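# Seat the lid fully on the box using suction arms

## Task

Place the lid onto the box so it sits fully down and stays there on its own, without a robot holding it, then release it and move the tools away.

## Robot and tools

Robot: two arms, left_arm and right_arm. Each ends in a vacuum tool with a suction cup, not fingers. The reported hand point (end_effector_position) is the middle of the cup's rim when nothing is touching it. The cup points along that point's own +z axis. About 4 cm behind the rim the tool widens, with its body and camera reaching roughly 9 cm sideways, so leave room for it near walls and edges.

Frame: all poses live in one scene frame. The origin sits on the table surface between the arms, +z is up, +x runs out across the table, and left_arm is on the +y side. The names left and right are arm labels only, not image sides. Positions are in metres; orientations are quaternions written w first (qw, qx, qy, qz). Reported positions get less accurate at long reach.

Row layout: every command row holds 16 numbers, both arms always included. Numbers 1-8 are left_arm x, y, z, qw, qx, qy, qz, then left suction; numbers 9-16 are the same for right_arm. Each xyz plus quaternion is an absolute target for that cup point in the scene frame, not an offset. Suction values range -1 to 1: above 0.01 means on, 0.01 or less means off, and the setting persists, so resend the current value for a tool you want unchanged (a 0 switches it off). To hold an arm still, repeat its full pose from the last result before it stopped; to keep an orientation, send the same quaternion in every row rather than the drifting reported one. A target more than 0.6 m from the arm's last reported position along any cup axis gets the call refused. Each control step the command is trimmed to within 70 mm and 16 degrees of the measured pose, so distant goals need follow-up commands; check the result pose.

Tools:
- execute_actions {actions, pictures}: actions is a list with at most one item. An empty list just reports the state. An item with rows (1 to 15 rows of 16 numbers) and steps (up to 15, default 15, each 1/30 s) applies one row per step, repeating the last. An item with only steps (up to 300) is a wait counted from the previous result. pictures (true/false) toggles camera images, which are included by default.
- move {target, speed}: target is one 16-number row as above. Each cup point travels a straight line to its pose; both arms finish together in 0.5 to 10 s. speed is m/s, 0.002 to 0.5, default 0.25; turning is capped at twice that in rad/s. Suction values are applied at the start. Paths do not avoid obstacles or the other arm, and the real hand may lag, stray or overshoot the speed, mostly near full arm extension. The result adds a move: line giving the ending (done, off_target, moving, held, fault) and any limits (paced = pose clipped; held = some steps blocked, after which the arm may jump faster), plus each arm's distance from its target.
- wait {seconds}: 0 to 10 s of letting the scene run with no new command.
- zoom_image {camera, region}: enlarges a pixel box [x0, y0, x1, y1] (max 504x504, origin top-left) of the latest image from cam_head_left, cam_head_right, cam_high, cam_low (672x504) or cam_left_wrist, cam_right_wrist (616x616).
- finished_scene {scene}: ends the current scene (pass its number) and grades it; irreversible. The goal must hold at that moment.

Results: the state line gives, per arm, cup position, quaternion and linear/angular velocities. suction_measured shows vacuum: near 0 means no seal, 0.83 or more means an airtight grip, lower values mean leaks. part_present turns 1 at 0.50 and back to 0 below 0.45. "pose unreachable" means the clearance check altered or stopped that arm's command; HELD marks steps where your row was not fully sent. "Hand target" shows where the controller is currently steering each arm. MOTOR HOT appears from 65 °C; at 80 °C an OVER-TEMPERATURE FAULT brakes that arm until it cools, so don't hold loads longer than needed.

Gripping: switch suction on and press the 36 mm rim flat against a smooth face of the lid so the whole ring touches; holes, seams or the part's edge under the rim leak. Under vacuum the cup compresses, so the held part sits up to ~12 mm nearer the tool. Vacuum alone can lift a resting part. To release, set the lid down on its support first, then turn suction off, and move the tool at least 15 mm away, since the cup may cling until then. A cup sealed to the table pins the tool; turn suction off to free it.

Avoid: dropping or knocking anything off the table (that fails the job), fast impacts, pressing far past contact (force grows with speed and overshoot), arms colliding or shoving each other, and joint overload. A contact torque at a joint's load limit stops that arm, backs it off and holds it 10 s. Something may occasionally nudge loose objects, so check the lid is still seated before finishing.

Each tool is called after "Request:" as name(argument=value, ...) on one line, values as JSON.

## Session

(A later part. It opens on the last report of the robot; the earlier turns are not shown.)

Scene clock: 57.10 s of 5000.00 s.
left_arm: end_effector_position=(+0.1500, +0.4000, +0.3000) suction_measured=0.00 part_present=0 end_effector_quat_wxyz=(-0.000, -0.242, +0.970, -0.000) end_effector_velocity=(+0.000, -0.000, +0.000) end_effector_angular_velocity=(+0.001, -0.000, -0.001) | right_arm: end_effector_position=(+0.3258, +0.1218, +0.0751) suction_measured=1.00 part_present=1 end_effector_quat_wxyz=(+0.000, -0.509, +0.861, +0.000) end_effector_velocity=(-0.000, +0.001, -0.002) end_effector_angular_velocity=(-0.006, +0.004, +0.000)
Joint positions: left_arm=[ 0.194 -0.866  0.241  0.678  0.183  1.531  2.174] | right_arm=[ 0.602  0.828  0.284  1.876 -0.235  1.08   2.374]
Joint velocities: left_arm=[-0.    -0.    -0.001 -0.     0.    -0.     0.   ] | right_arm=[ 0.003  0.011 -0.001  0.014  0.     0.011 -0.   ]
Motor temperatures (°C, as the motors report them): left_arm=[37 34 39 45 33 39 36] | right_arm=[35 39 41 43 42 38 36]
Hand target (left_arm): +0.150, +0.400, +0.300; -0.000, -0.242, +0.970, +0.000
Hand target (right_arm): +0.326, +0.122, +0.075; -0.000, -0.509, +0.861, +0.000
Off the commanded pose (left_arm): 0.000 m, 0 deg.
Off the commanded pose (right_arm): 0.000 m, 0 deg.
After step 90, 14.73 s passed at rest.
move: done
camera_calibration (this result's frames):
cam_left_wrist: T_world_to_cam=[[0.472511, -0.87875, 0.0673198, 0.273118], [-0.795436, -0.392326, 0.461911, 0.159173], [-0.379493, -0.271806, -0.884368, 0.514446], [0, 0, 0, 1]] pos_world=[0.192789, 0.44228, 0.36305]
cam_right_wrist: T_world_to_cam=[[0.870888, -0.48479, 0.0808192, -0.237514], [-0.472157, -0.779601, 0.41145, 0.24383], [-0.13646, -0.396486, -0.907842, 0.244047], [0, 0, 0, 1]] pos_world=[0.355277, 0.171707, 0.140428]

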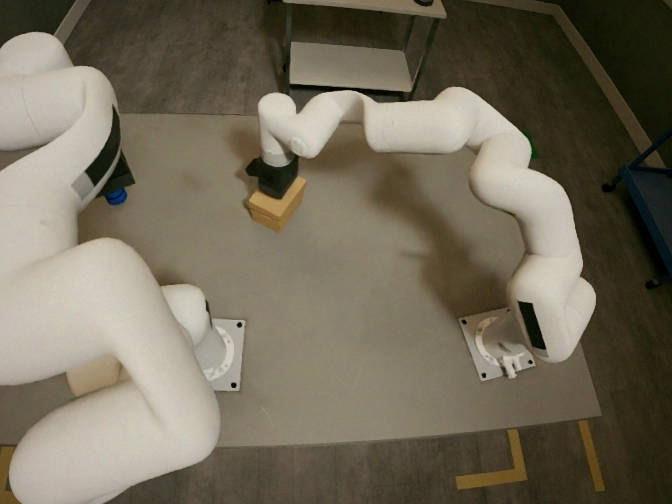

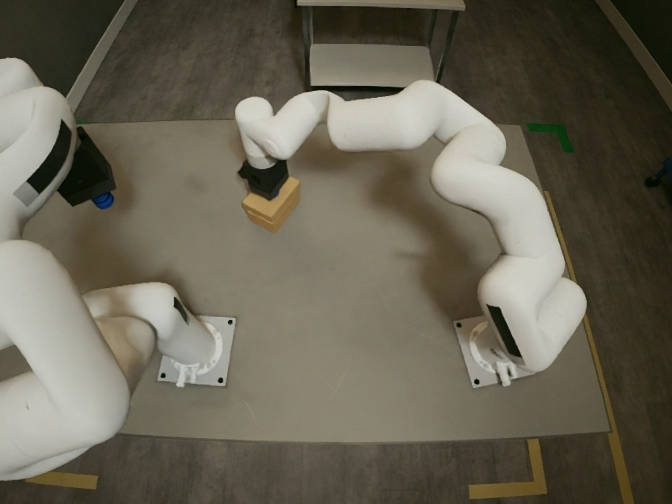

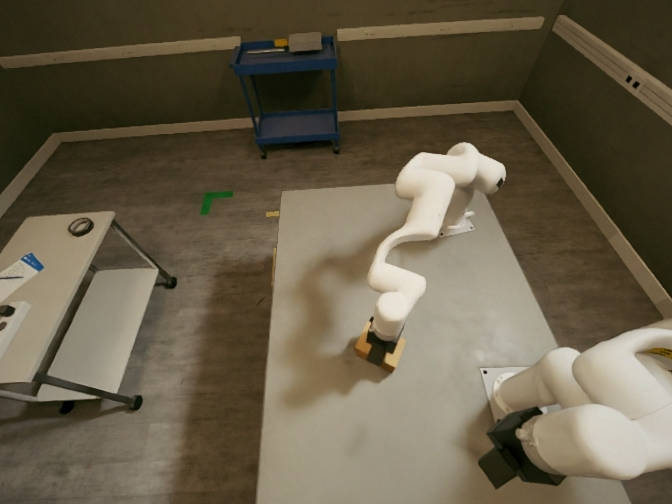

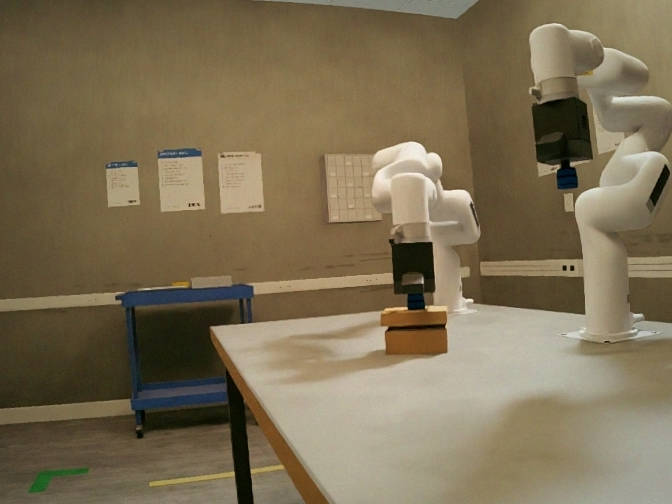

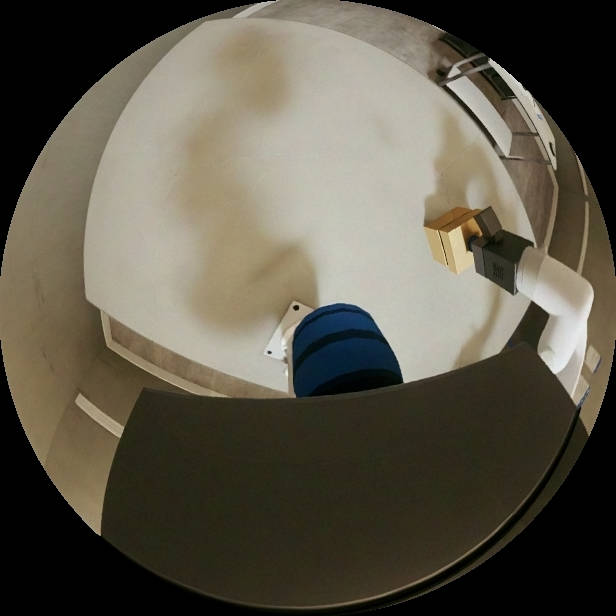

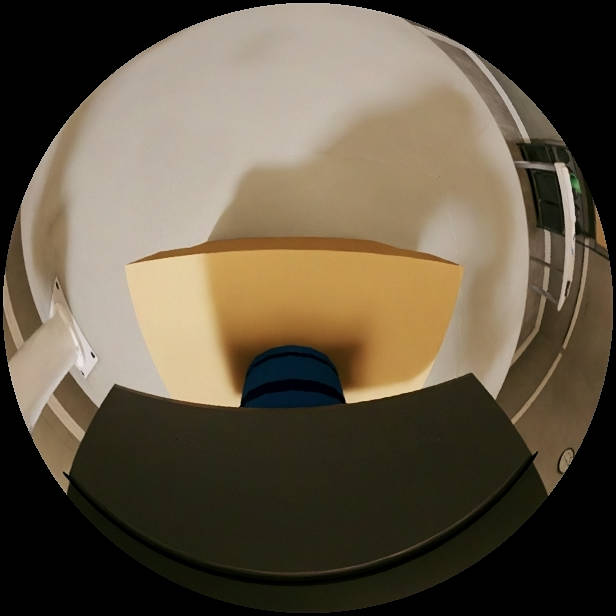

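Request:
move(target=[0.15,0.40,0.30,0,-0.242,0.970,0,0, 0.3217,0.1246,0.072,0,-0.509,0.8607,0,1], speed=0.03)

Request:
zoom_image(camera="cam_low", region=[340, 270, 500, 370])

Request:
zoom_image(camera="cam_head_right", region=[210, 150, 340, 250])

Scene clock: 63.27 s of 5000.00 s.
left_arm: end_effector_position=(+0.1500, +0.4000, +0.3000) suction_measured=0.00 part_present=0 end_effector_quat_wxyz=(+0.000, -0.242, +0.970, +0.000) end_effector_velocity=(+0.000, -0.000, -0.000) end_effector_angular_velocity=(-0.002, -0.000, -0.001) | right_arm: end_effector_position=(+0.3217, +0.1246, +0.0720) suction_measured=1.00 part_present=1 end_effector_quat_wxyz=(-0.000, -0.509, +0.861, +0.000) end_effector_velocity=(+0.000, +0.000, -0.001) end_effector_angular_velocity=(+0.000, -0.001, -0.003)
Joint positions: left_arm=[ 0.194 -0.866  0.241  0.678  0.183  1.531  2.174] | right_arm=[ 0.61   0.832  0.283  1.875 -0.237  1.074  2.382]
Joint velocities: left_arm=[-0.001 -0.     0.    -0.    -0.001 -0.     0.   ] | right_arm=[ 0.     0.001 -0.001  0.    -0.    -0.001  0.003]
Motor temperatures (°C, as the motors report them): left_arm=[37 34 39 45 33 39 36] | right_arm=[35 39 41 43 42 38 36]
Hand target (left_arm): +0.150, +0.400, +0.300; +0.000, -0.242, +0.970, -0.000
Hand target (right_arm): +0.322, +0.125, +0.072; -0.000, -0.509, +0.861, -0.000
Off the commanded pose (left_arm): 0.000 m, 0 deg.
Off the commanded pose (right_arm): 0.000 m, 0 deg.
After step 90, 2.47 s passed at rest.
move: done
camera_calibration (this result's frames):
cam_left_wrist: T_world_to_cam=[[0.472511, -0.87875, 0.0673198, 0.273119], [-0.795436, -0.392326, 0.46191, 0.159173], [-0.379493, -0.271806, -0.884368, 0.514446], [0, 0, 0, 1]] pos_world=[0.192789, 0.44228, 0.36305]
cam_right_wrist: T_world_to_cam=[[0.871096, -0.484321, 0.0813898, -0.232496], [-0.471858, -0.779421, 0.412132, 0.245107], [-0.136167, -0.397411, -0.907482, 0.241717], [0, 0, 0, 1]] pos_world=[0.351096, 0.1745, 0.13726]

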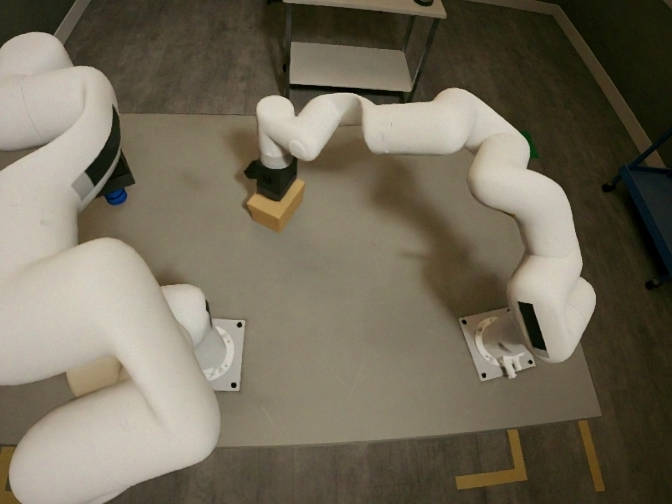

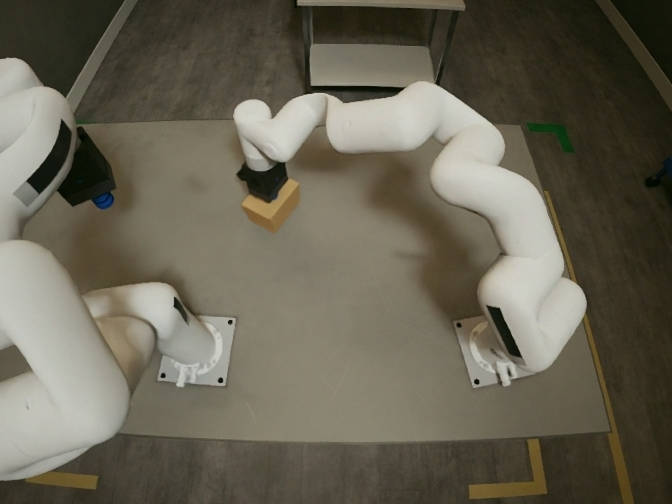

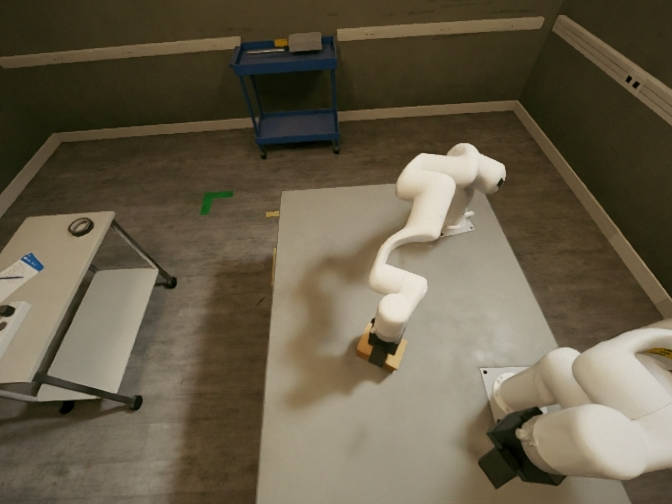

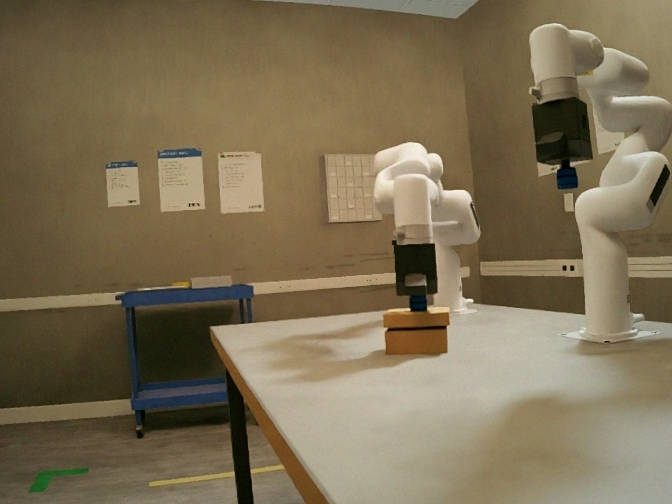

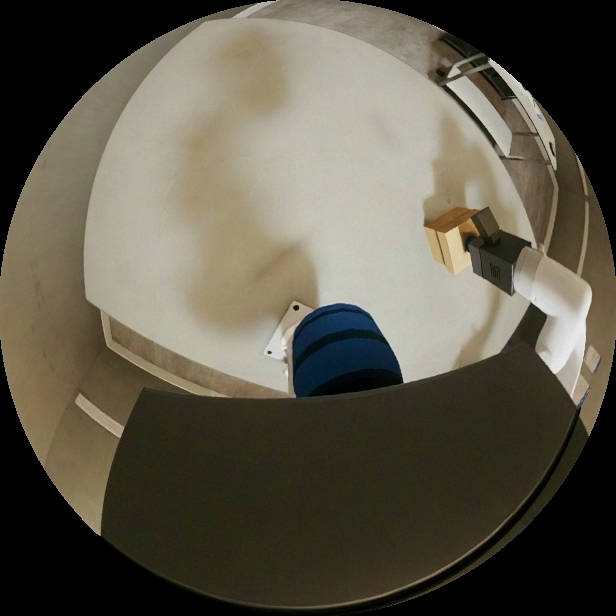

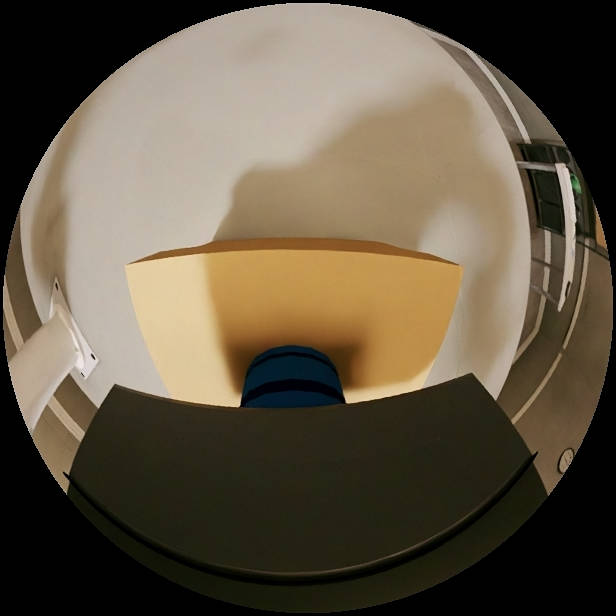

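Region (340, 270, 500, 370) of cam_low's 672x504 image, scaled by 3.150, with more detail than that image has; it fills the top 315 rows of this view, and the rest is white.

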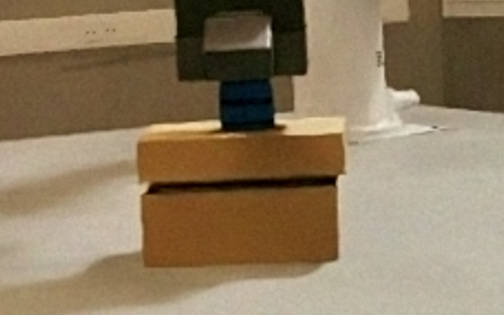

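Region (210, 150, 340, 250) of cam_head_right's 672x504 image, scaled by 3.877, with more detail than that image has; it fills the top 388 rows of this view, and the rest is white.

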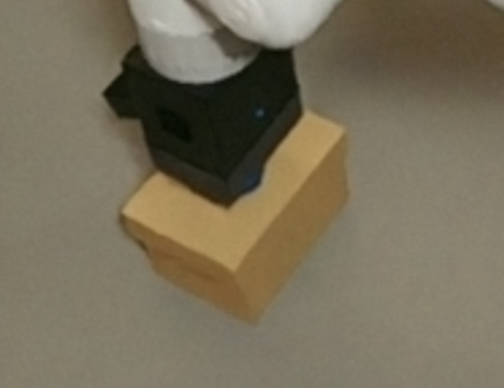

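Request:
move(target=[0.15,0.40,0.30,0,-0.242,0.970,0,0, 0.3225,0.1241,0.05,0,-0.509,0.8607,0,1], speed=0.015)

Request:
zoom_image(camera="cam_low", region=[340, 270, 500, 370])

Scene clock: 67.83 s of 5000.00 s.
left_arm: end_effector_position=(+0.1500, +0.4000, +0.3000) suction_measured=0.00 part_present=0 end_effector_quat_wxyz=(-0.000, -0.242, +0.970, +0.000) end_effector_velocity=(+0.000, -0.000, +0.000) end_effector_angular_velocity=(-0.001, -0.000, +0.000) | right_arm: end_effector_position=(+0.3227, +0.1245, +0.0511) suction_measured=1.00 part_present=1 end_effector_quat_wxyz=(+0.001, -0.509, +0.861, +0.000) end_effector_velocity=(+0.000, +0.001, +0.000) end_effector_angular_velocity=(+0.003, -0.002, +0.001)
Joint positions: left_arm=[ 0.194 -0.866  0.241  0.678  0.183  1.531  2.174] | right_arm=[ 0.61   0.861  0.278  1.862 -0.245  1.032  2.386]
Joint velocities: left_arm=[ 0.     0.     0.     0.    -0.001  0.     0.   ] | right_arm=[-0.     0.     0.    -0.    -0.001 -0.004 -0.001]
Motor temperatures (°C, as the motors report them): left_arm=[37 34 39 45 33 39 36] | right_arm=[35 39 41 43 42 38 36]
Hand target (left_arm): +0.150, +0.400, +0.300; +0.000, -0.242, +0.970, +0.000
Hand target (right_arm): +0.323, +0.124, +0.050; +0.000, -0.509, +0.861, -0.000
Off the commanded pose (left_arm): 0.000 m, 0 deg.
Off the commanded pose (right_arm): 0.001 m, 0 deg.
move: done
camera_calibration (this result's frames):
cam_left_wrist: T_world_to_cam=[[0.472511, -0.87875, 0.0673196, 0.273119], [-0.795436, -0.392326, 0.461911, 0.159173], [-0.379493, -0.271806, -0.884368, 0.514446], [0, 0, 0, 1]] pos_world=[0.192789, 0.44228, 0.36305]
cam_right_wrist: T_world_to_cam=[[0.870921, -0.484602, 0.0815903, -0.23158], [-0.472431, -0.779932, 0.410506, 0.254518], [-0.135297, -0.396064, -0.9082, 0.222441], [0, 0, 0, 1]] pos_world=[0.352026, 0.174384, 0.116435]

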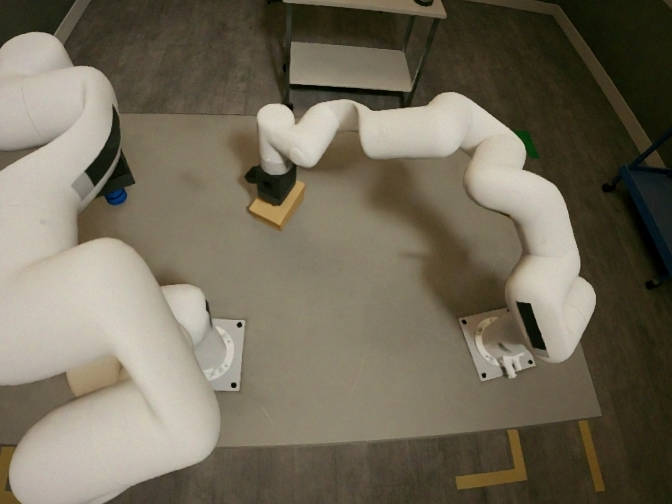

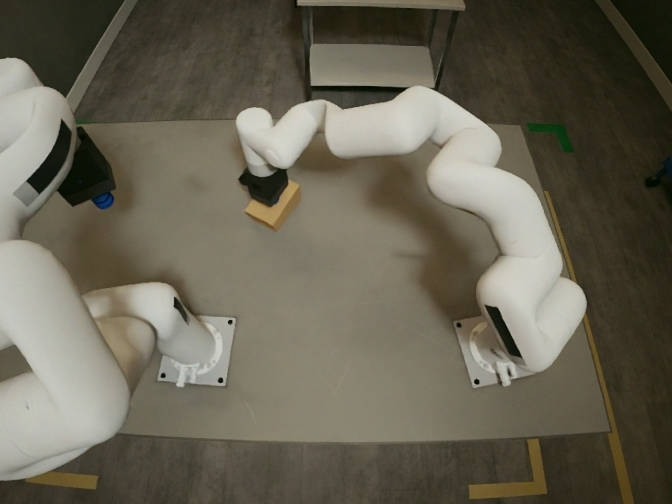

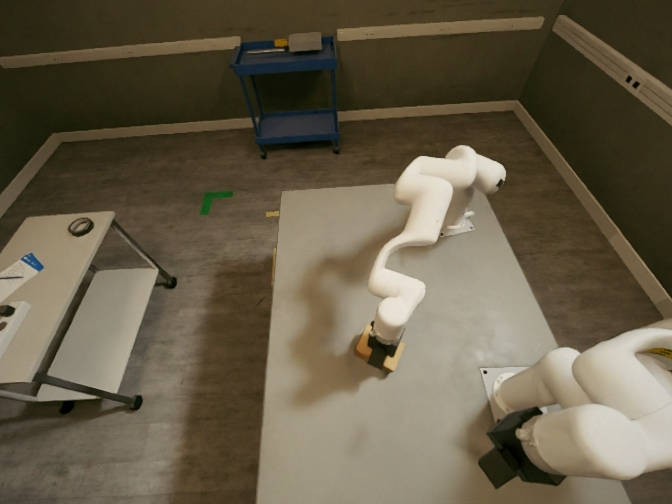

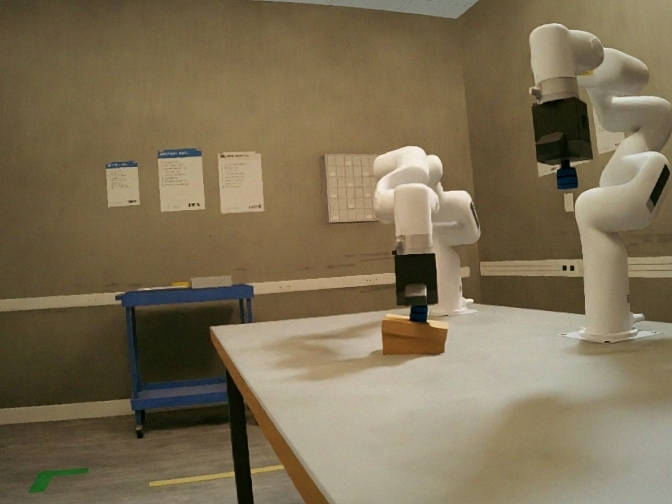

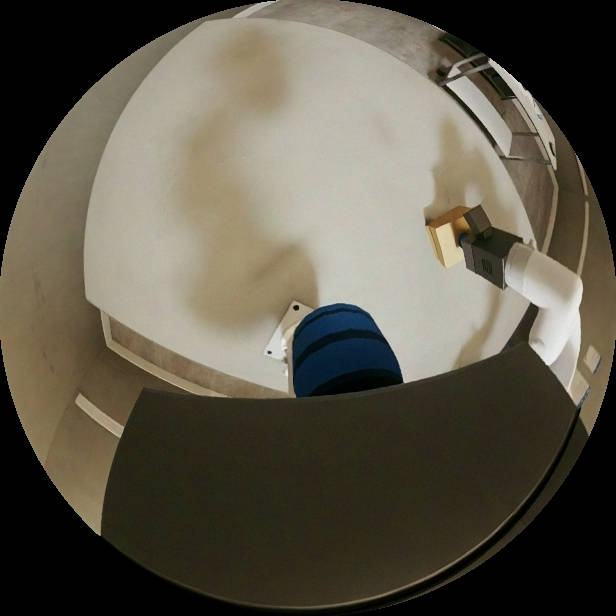

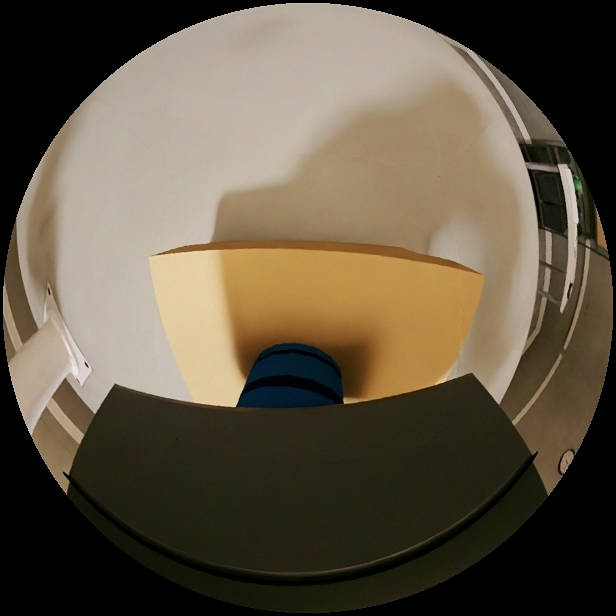

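Region (340, 270, 500, 370) of cam_low's 672x504 image, scaled by 3.150, with more detail than that image has; it fills the top 315 rows of this view, and the rest is white.

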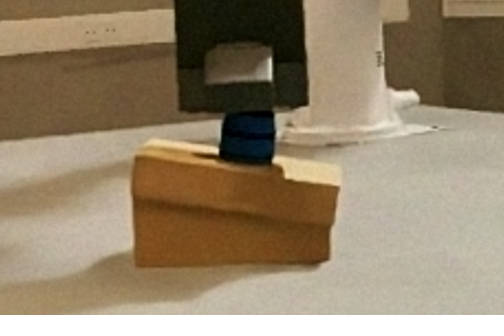

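Request:
move(target=[0.15,0.40,0.30,0,-0.242,0.970,0,0, 0.3268,0.1215,0.072,0,-0.509,0.8607,0,1], speed=0.02)

Request:
zoom_image(camera="cam_low", region=[340, 270, 500, 370])

Request:
zoom_image(camera="cam_right_wrist", region=[110, 180, 480, 300])

Request:
zoom_image(camera="cam_head_left", region=[210, 150, 340, 250])

Scene clock: 74.27 s of 5000.00 s.
left_arm: end_effector_position=(+0.1500, +0.4000, +0.3000) suction_measured=0.00 part_present=0 end_effector_quat_wxyz=(-0.000, -0.242, +0.970, -0.000) end_effector_velocity=(-0.000, +0.001, -0.000) end_effector_angular_velocity=(+0.000, +0.001, +0.002) | right_arm: end_effector_position=(+0.3267, +0.1215, +0.0717) suction_measured=1.00 part_present=1 end_effector_quat_wxyz=(-0.000, -0.509, +0.861, -0.000) end_effector_velocity=(-0.000, -0.001, -0.000) end_effector_angular_velocity=(-0.004, +0.002, -0.000)
Joint positions: left_arm=[ 0.194 -0.866  0.241  0.678  0.183  1.531  2.174] | right_arm=[ 0.602  0.834  0.282  1.877 -0.236  1.075  2.372]
Joint velocities: left_arm=[ 0.001  0.     0.001  0.     0.001  0.    -0.   ] | right_arm=[ 0.    -0.    -0.001 -0.     0.001  0.005 -0.   ]
Motor temperatures (°C, as the motors report them): left_arm=[37 34 39 45 33 39 36] | right_arm=[35 39 41 42 42 38 36]
Hand target (left_arm): +0.150, +0.400, +0.300; -0.000, -0.242, +0.970, -0.000
Hand target (right_arm): +0.327, +0.122, +0.072; +0.000, -0.509, +0.861, +0.000
Off the commanded pose (left_arm): 0.000 m, 0 deg.
Off the commanded pose (right_arm): 0.000 m, 0 deg.
After step 90, 2.03 s passed at rest.
move: done
camera_calibration (this result's frames):
cam_left_wrist: T_world_to_cam=[[0.472511, -0.87875, 0.0673198, 0.273118], [-0.795436, -0.392326, 0.461911, 0.159173], [-0.379493, -0.271806, -0.884368, 0.514446], [0, 0, 0, 1]] pos_world=[0.192789, 0.44228, 0.36305]
cam_right_wrist: T_world_to_cam=[[0.871184, -0.48418, 0.0812924, -0.238335], [-0.471661, -0.779428, 0.412344, 0.245103], [-0.136287, -0.39757, -0.907394, 0.240961], [0, 0, 0, 1]] pos_world=[0.356079, 0.171442, 0.136955]

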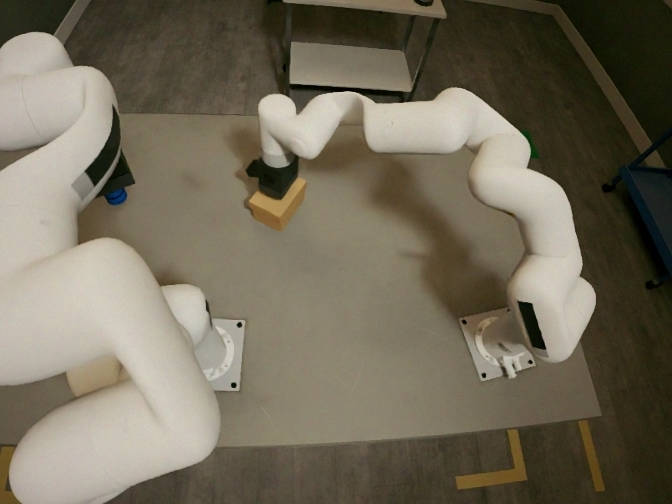

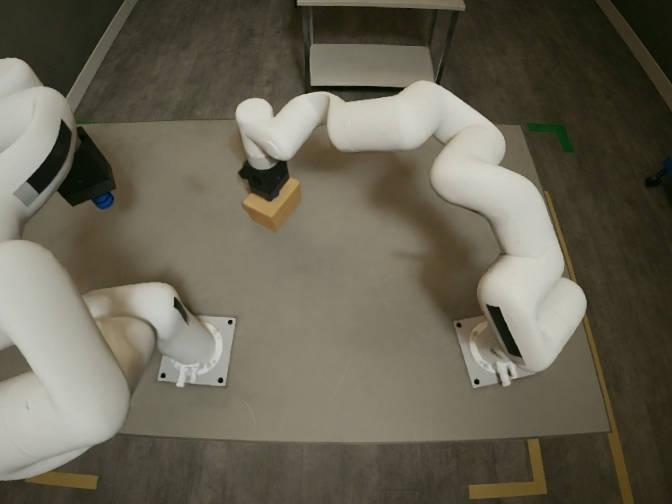

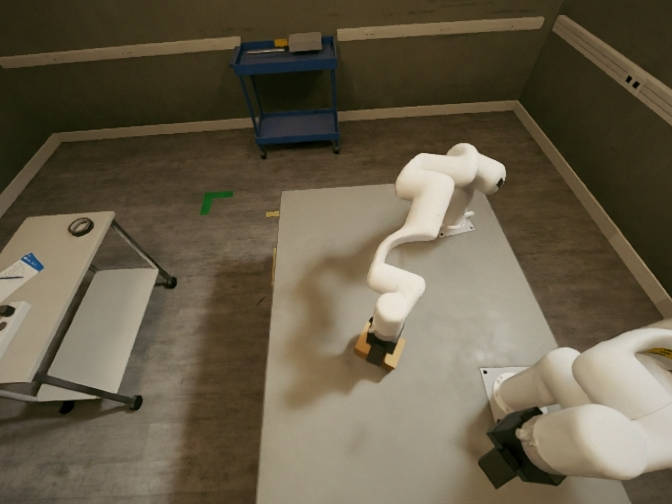

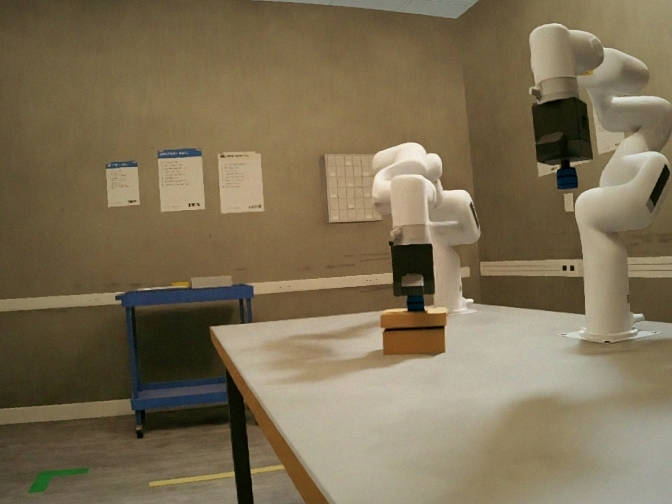

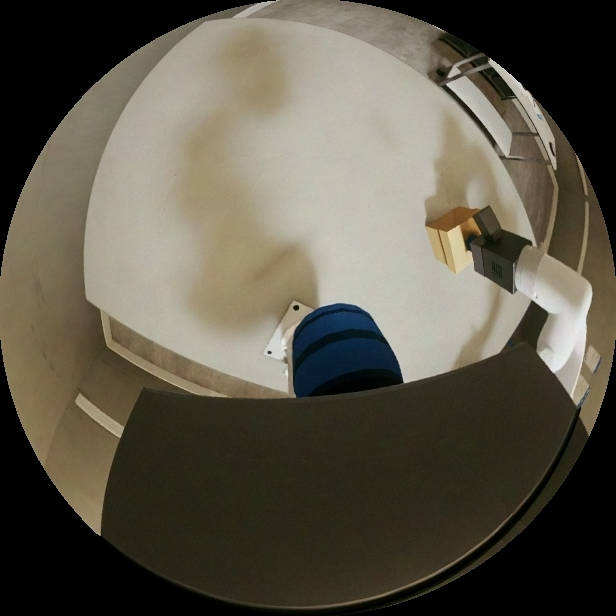

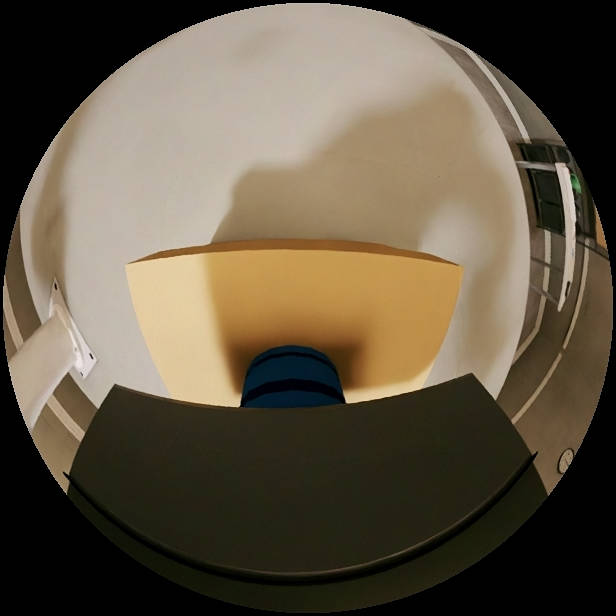

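Region (340, 270, 500, 370) of cam_low's 672x504 image, scaled by 3.150, with more detail than that image has; it fills the top 315 rows of this view, and the rest is white.

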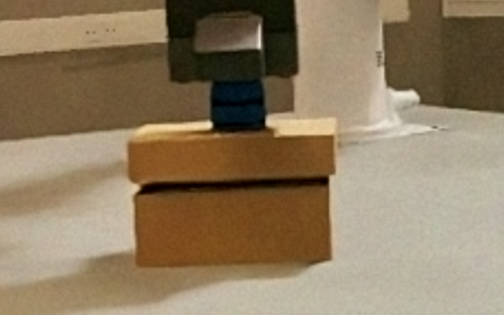

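Region (110, 180, 480, 300) of cam_right_wrist's 616x616 image, scaled by 1.362, with more detail than that image has; it fills the top 163 rows of this view, and the rest is white.

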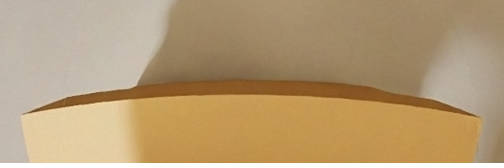

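Region (210, 150, 340, 250) of cam_head_left's 672x504 image, scaled by 3.877, with more detail than that image has; it fills the top 388 rows of this view, and the rest is white.

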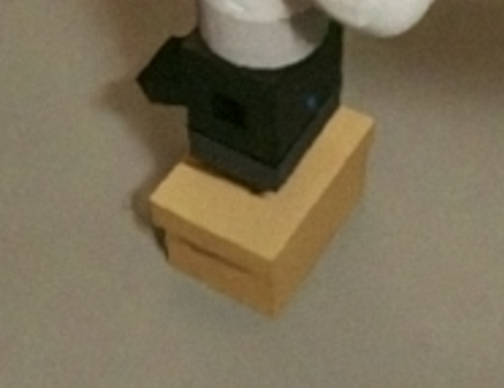

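Request:
move(target=[0.15,0.40,0.30,0,-0.242,0.970,0,0, 0.3268,0.1215,0.058,0,-0.509,0.8607,0,1], speed=0.012)

Request:
zoom_image(camera="cam_low", region=[340, 270, 500, 370])

Scene clock: 78.00 s of 5000.00 s.
left_arm: end_effector_position=(+0.1500, +0.4000, +0.3000) suction_measured=0.00 part_present=0 end_effector_quat_wxyz=(+0.000, -0.242, +0.970, -0.000) end_effector_velocity=(+0.000, -0.000, +0.000) end_effector_angular_velocity=(-0.000, -0.001, -0.000) | right_arm: end_effector_position=(+0.3277, +0.1232, +0.0620) suction_measured=1.00 part_present=1 end_effector_quat_wxyz=(+0.003, -0.509, +0.861, +0.001) end_effector_velocity=(-0.000, +0.000, -0.003) end_effector_angular_velocity=(+0.001, +0.000, +0.001)
Joint positions: left_arm=[ 0.194 -0.866  0.241  0.678  0.183  1.531  2.174] | right_arm=[ 0.603  0.848  0.28   1.871 -0.241  1.048  2.376]
Joint velocities: left_arm=[-0. -0. -0.  0. -0. -0. -0.] | right_arm=[-0.     0.004  0.001 -0.002 -0.002 -0.006  0.   ]
Motor temperatures (°C, as the motors report them): left_arm=[37 34 39 45 33 39 36] | right_arm=[35 39 41 42 42 38 36]
Hand target (left_arm): +0.150, +0.400, +0.300; +0.000, -0.242, +0.970, -0.000
Hand target (right_arm): +0.327, +0.121, +0.058; +0.000, -0.509, +0.861, -0.000
Off the commanded pose (left_arm): 0.000 m, 0 deg.
Off the commanded pose (right_arm): 0.004 m, 0 deg.
move: off_target (right_arm)
camera_calibration (this result's frames):
cam_left_wrist: T_world_to_cam=[[0.472511, -0.87875, 0.06732, 0.273118], [-0.795436, -0.392326, 0.46191, 0.159173], [-0.379492, -0.271806, -0.884368, 0.514446], [0, 0, 0, 1]] pos_world=[0.192789, 0.44228, 0.36305]
cam_right_wrist: T_world_to_cam=[[0.870672, -0.484966, 0.0820821, -0.237425], [-0.473666, -0.781729, 0.405635, 0.252344], [-0.132553, -0.392055, -0.910342, 0.23122], [0, 0, 0, 1]] pos_world=[0.356895, 0.172773, 0.127618]

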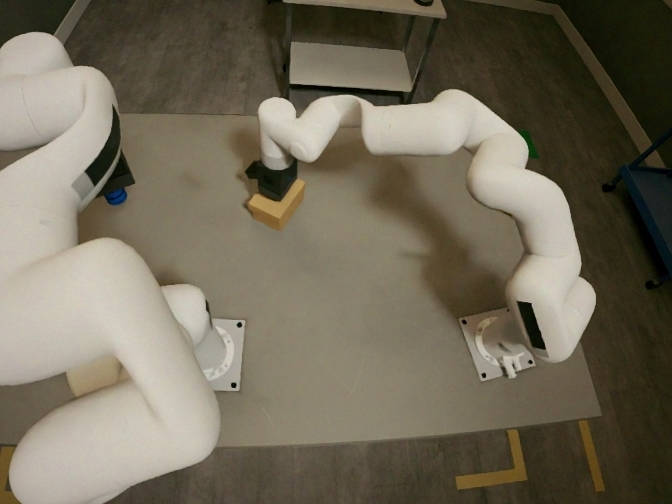

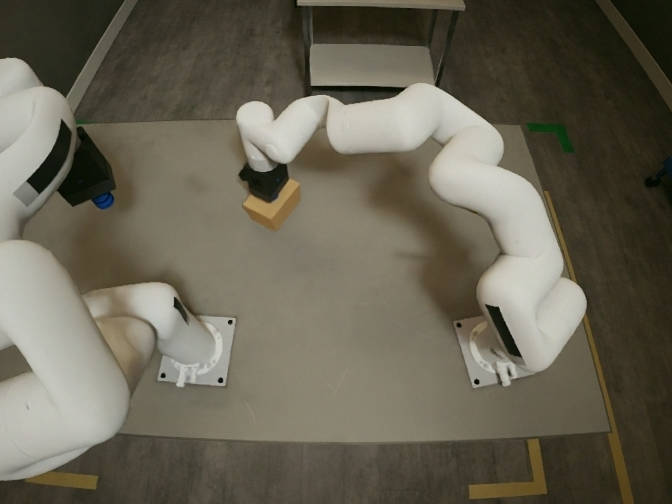

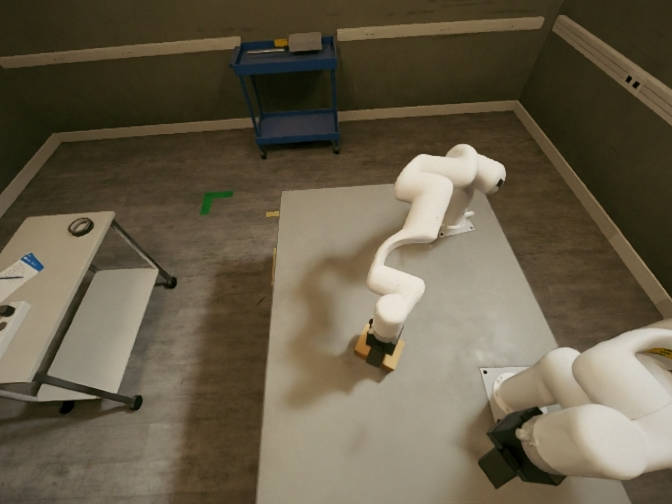

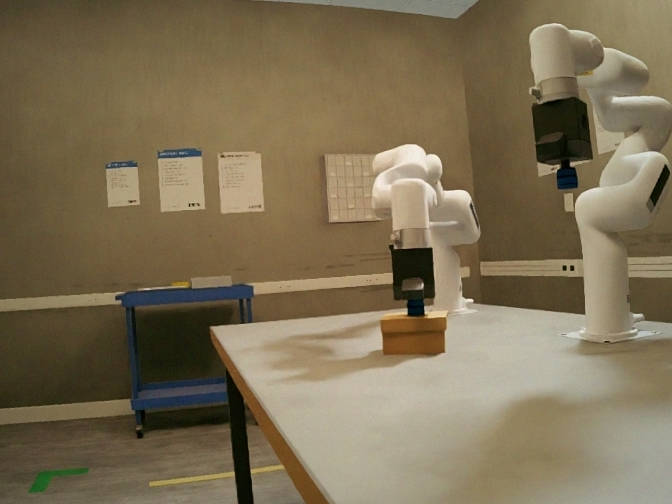

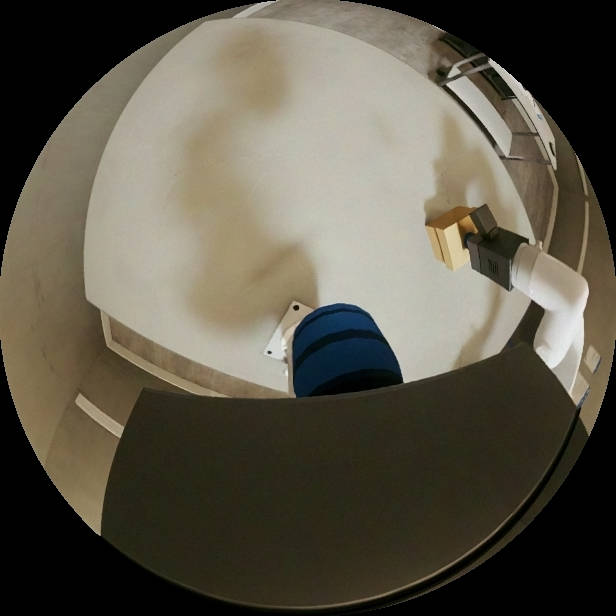

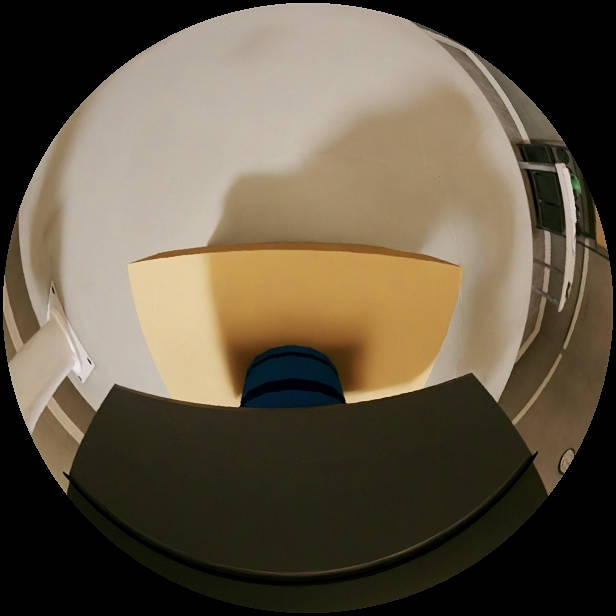

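Region (340, 270, 500, 370) of cam_low's 672x504 image, scaled by 3.150, with more detail than that image has; it fills the top 315 rows of this view, and the rest is white.

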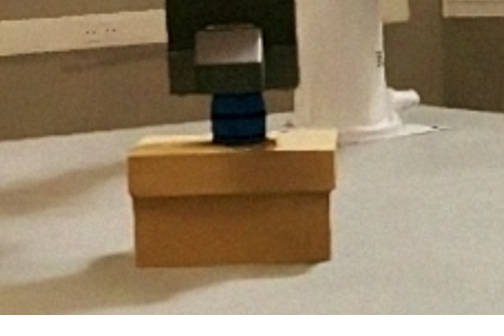

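Request:
execute_actions(actions=[])

Request:
zoom_image(camera="cam_low", region=[340, 270, 500, 370])

Request:
zoom_image(camera="cam_head_left", region=[210, 150, 340, 250])

Scene clock: 81.07 s of 5000.00 s.
left_arm: end_effector_position=(+0.1500, +0.4000, +0.3000) suction_measured=0.00 part_present=0 end_effector_quat_wxyz=(+0.000, -0.242, +0.970, -0.000) end_effector_velocity=(-0.000, +0.000, -0.000) end_effector_angular_velocity=(+0.000, +0.001, +0.001) | right_arm: end_effector_position=(+0.3268, +0.1215, +0.0580) suction_measured=1.00 part_present=1 end_effector_quat_wxyz=(+0.000, -0.509, +0.861, -0.000) end_effector_velocity=(-0.000, -0.000, -0.000) end_effector_angular_velocity=(-0.001, +0.000, +0.001)
Joint positions: left_arm=[ 0.194 -0.866  0.241  0.678  0.183  1.531  2.174] | right_arm=[ 0.603  0.852  0.279  1.867 -0.241  1.048  2.376]
Joint velocities: left_arm=[ 0.    -0.     0.    -0.     0.001  0.001 -0.   ] | right_arm=[ 0.     0.001 -0.    -0.    -0.001  0.001 -0.   ]
Motor temperatures (°C, as the motors report them): left_arm=[37 34 39 45 33 39 36] | right_arm=[35 40 41 42 42 38 36]
Hand target (left_arm): +0.150, +0.400, +0.300; +0.000, -0.242, +0.970, -0.000
Hand target (right_arm): +0.327, +0.121, +0.058; +0.000, -0.509, +0.861, -0.000
Off the commanded pose (left_arm): 0.000 m, 0 deg.
Off the commanded pose (right_arm): 0.000 m, 0 deg.
Steps of this call (steps 1 to 92: nothing new was sent). Readings (end_effector_position | what the end effector reports):
1: left_arm (+0.1500, +0.4000, +0.3000) | right_arm (+0.3277, +0.1232, +0.0619) | left_arm suction_measured=0.00 part_present=0 | right_arm suction_measured=1.00 part_present=1
2: left_arm (+0.1500, +0.4000, +0.3000) | right_arm (+0.3277, +0.1232, +0.0618) | left_arm suction_measured=0.00 part_present=0 | right_arm suction_measured=1.00 part_present=1
4: left_arm (+0.1500, +0.4000, +0.3000) | right_arm (+0.3277, +0.1232, +0.0616) | left_arm suction_measured=0.00 part_present=0 | right_arm suction_measured=1.00 part_present=1
8: left_arm (+0.1500, +0.4000, +0.3000) | right_arm (+0.3276, +0.1231, +0.0614) | left_arm suction_measured=0.00 part_present=0 | right_arm suction_measured=1.00 part_present=1
92: the state above
camera_calibration (this result's frames):
cam_left_wrist: T_world_to_cam=[[0.472511, -0.87875, 0.06732, 0.273118], [-0.795436, -0.392326, 0.46191, 0.159173], [-0.379492, -0.271806, -0.884368, 0.514446], [0, 0, 0, 1]] pos_world=[0.192789, 0.44228, 0.36305]
cam_right_wrist: T_world_to_cam=[[0.870992, -0.484494, 0.0814785, -0.237249], [-0.472061, -0.779348, 0.412037, 0.250948], [-0.136129, -0.397344, -0.907517, 0.22846], [0, 0, 0, 1]] pos_world=[0.356205, 0.171407, 0.123262]

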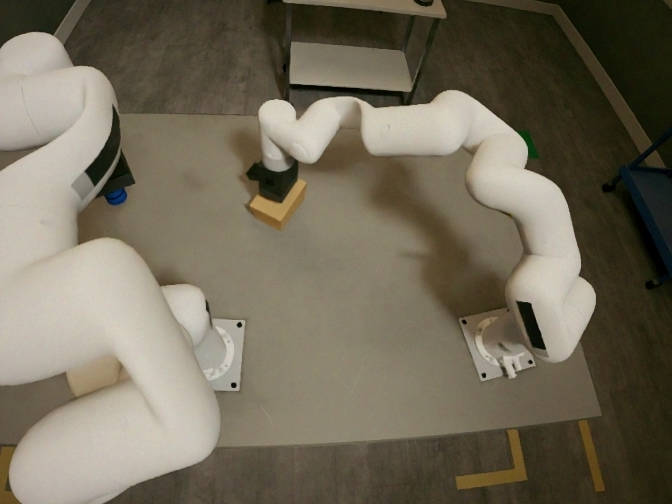

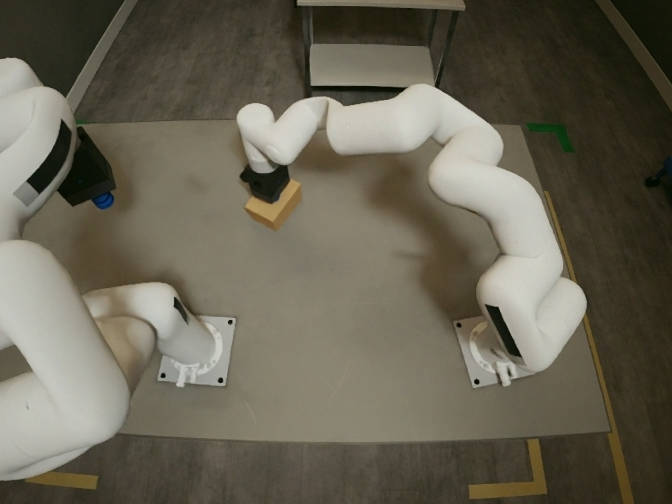

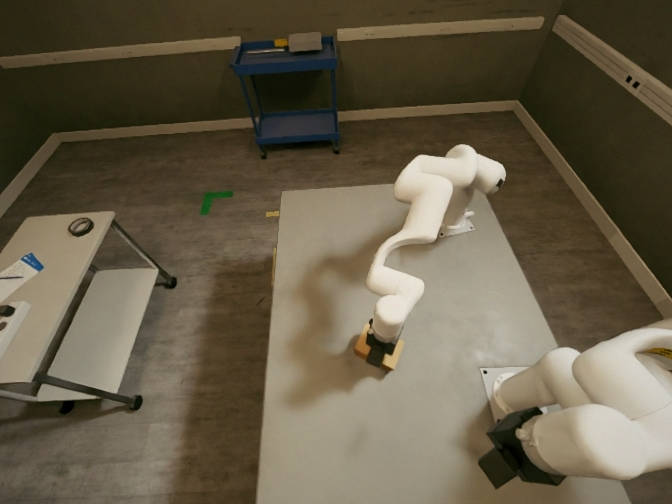

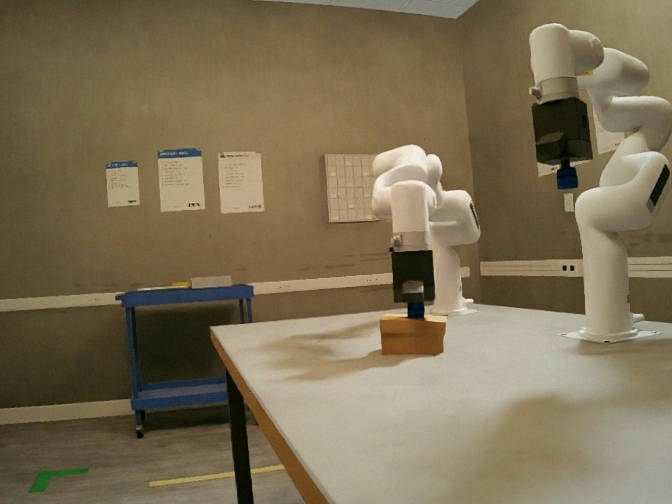

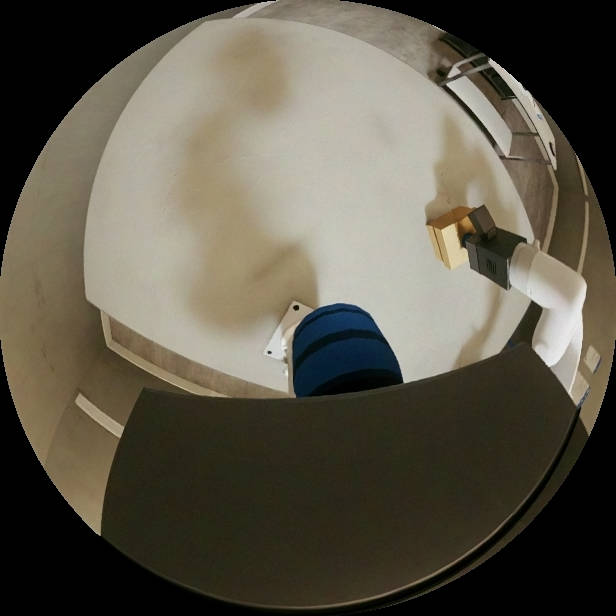

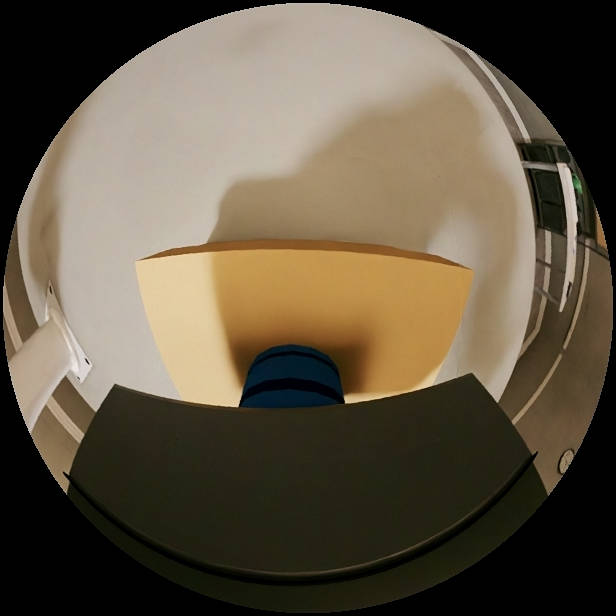

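Region (340, 270, 500, 370) of cam_low's 672x504 image, scaled by 3.150, with more detail than that image has; it fills the top 315 rows of this view, and the rest is white.

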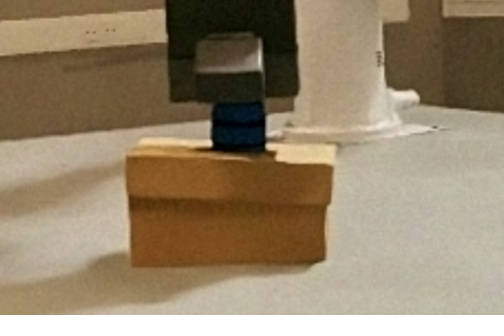

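Region (210, 150, 340, 250) of cam_head_left's 672x504 image, scaled by 3.877, with more detail than that image has; it fills the top 388 rows of this view, and the rest is white.

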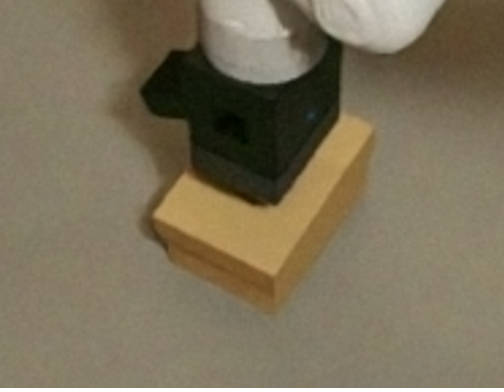

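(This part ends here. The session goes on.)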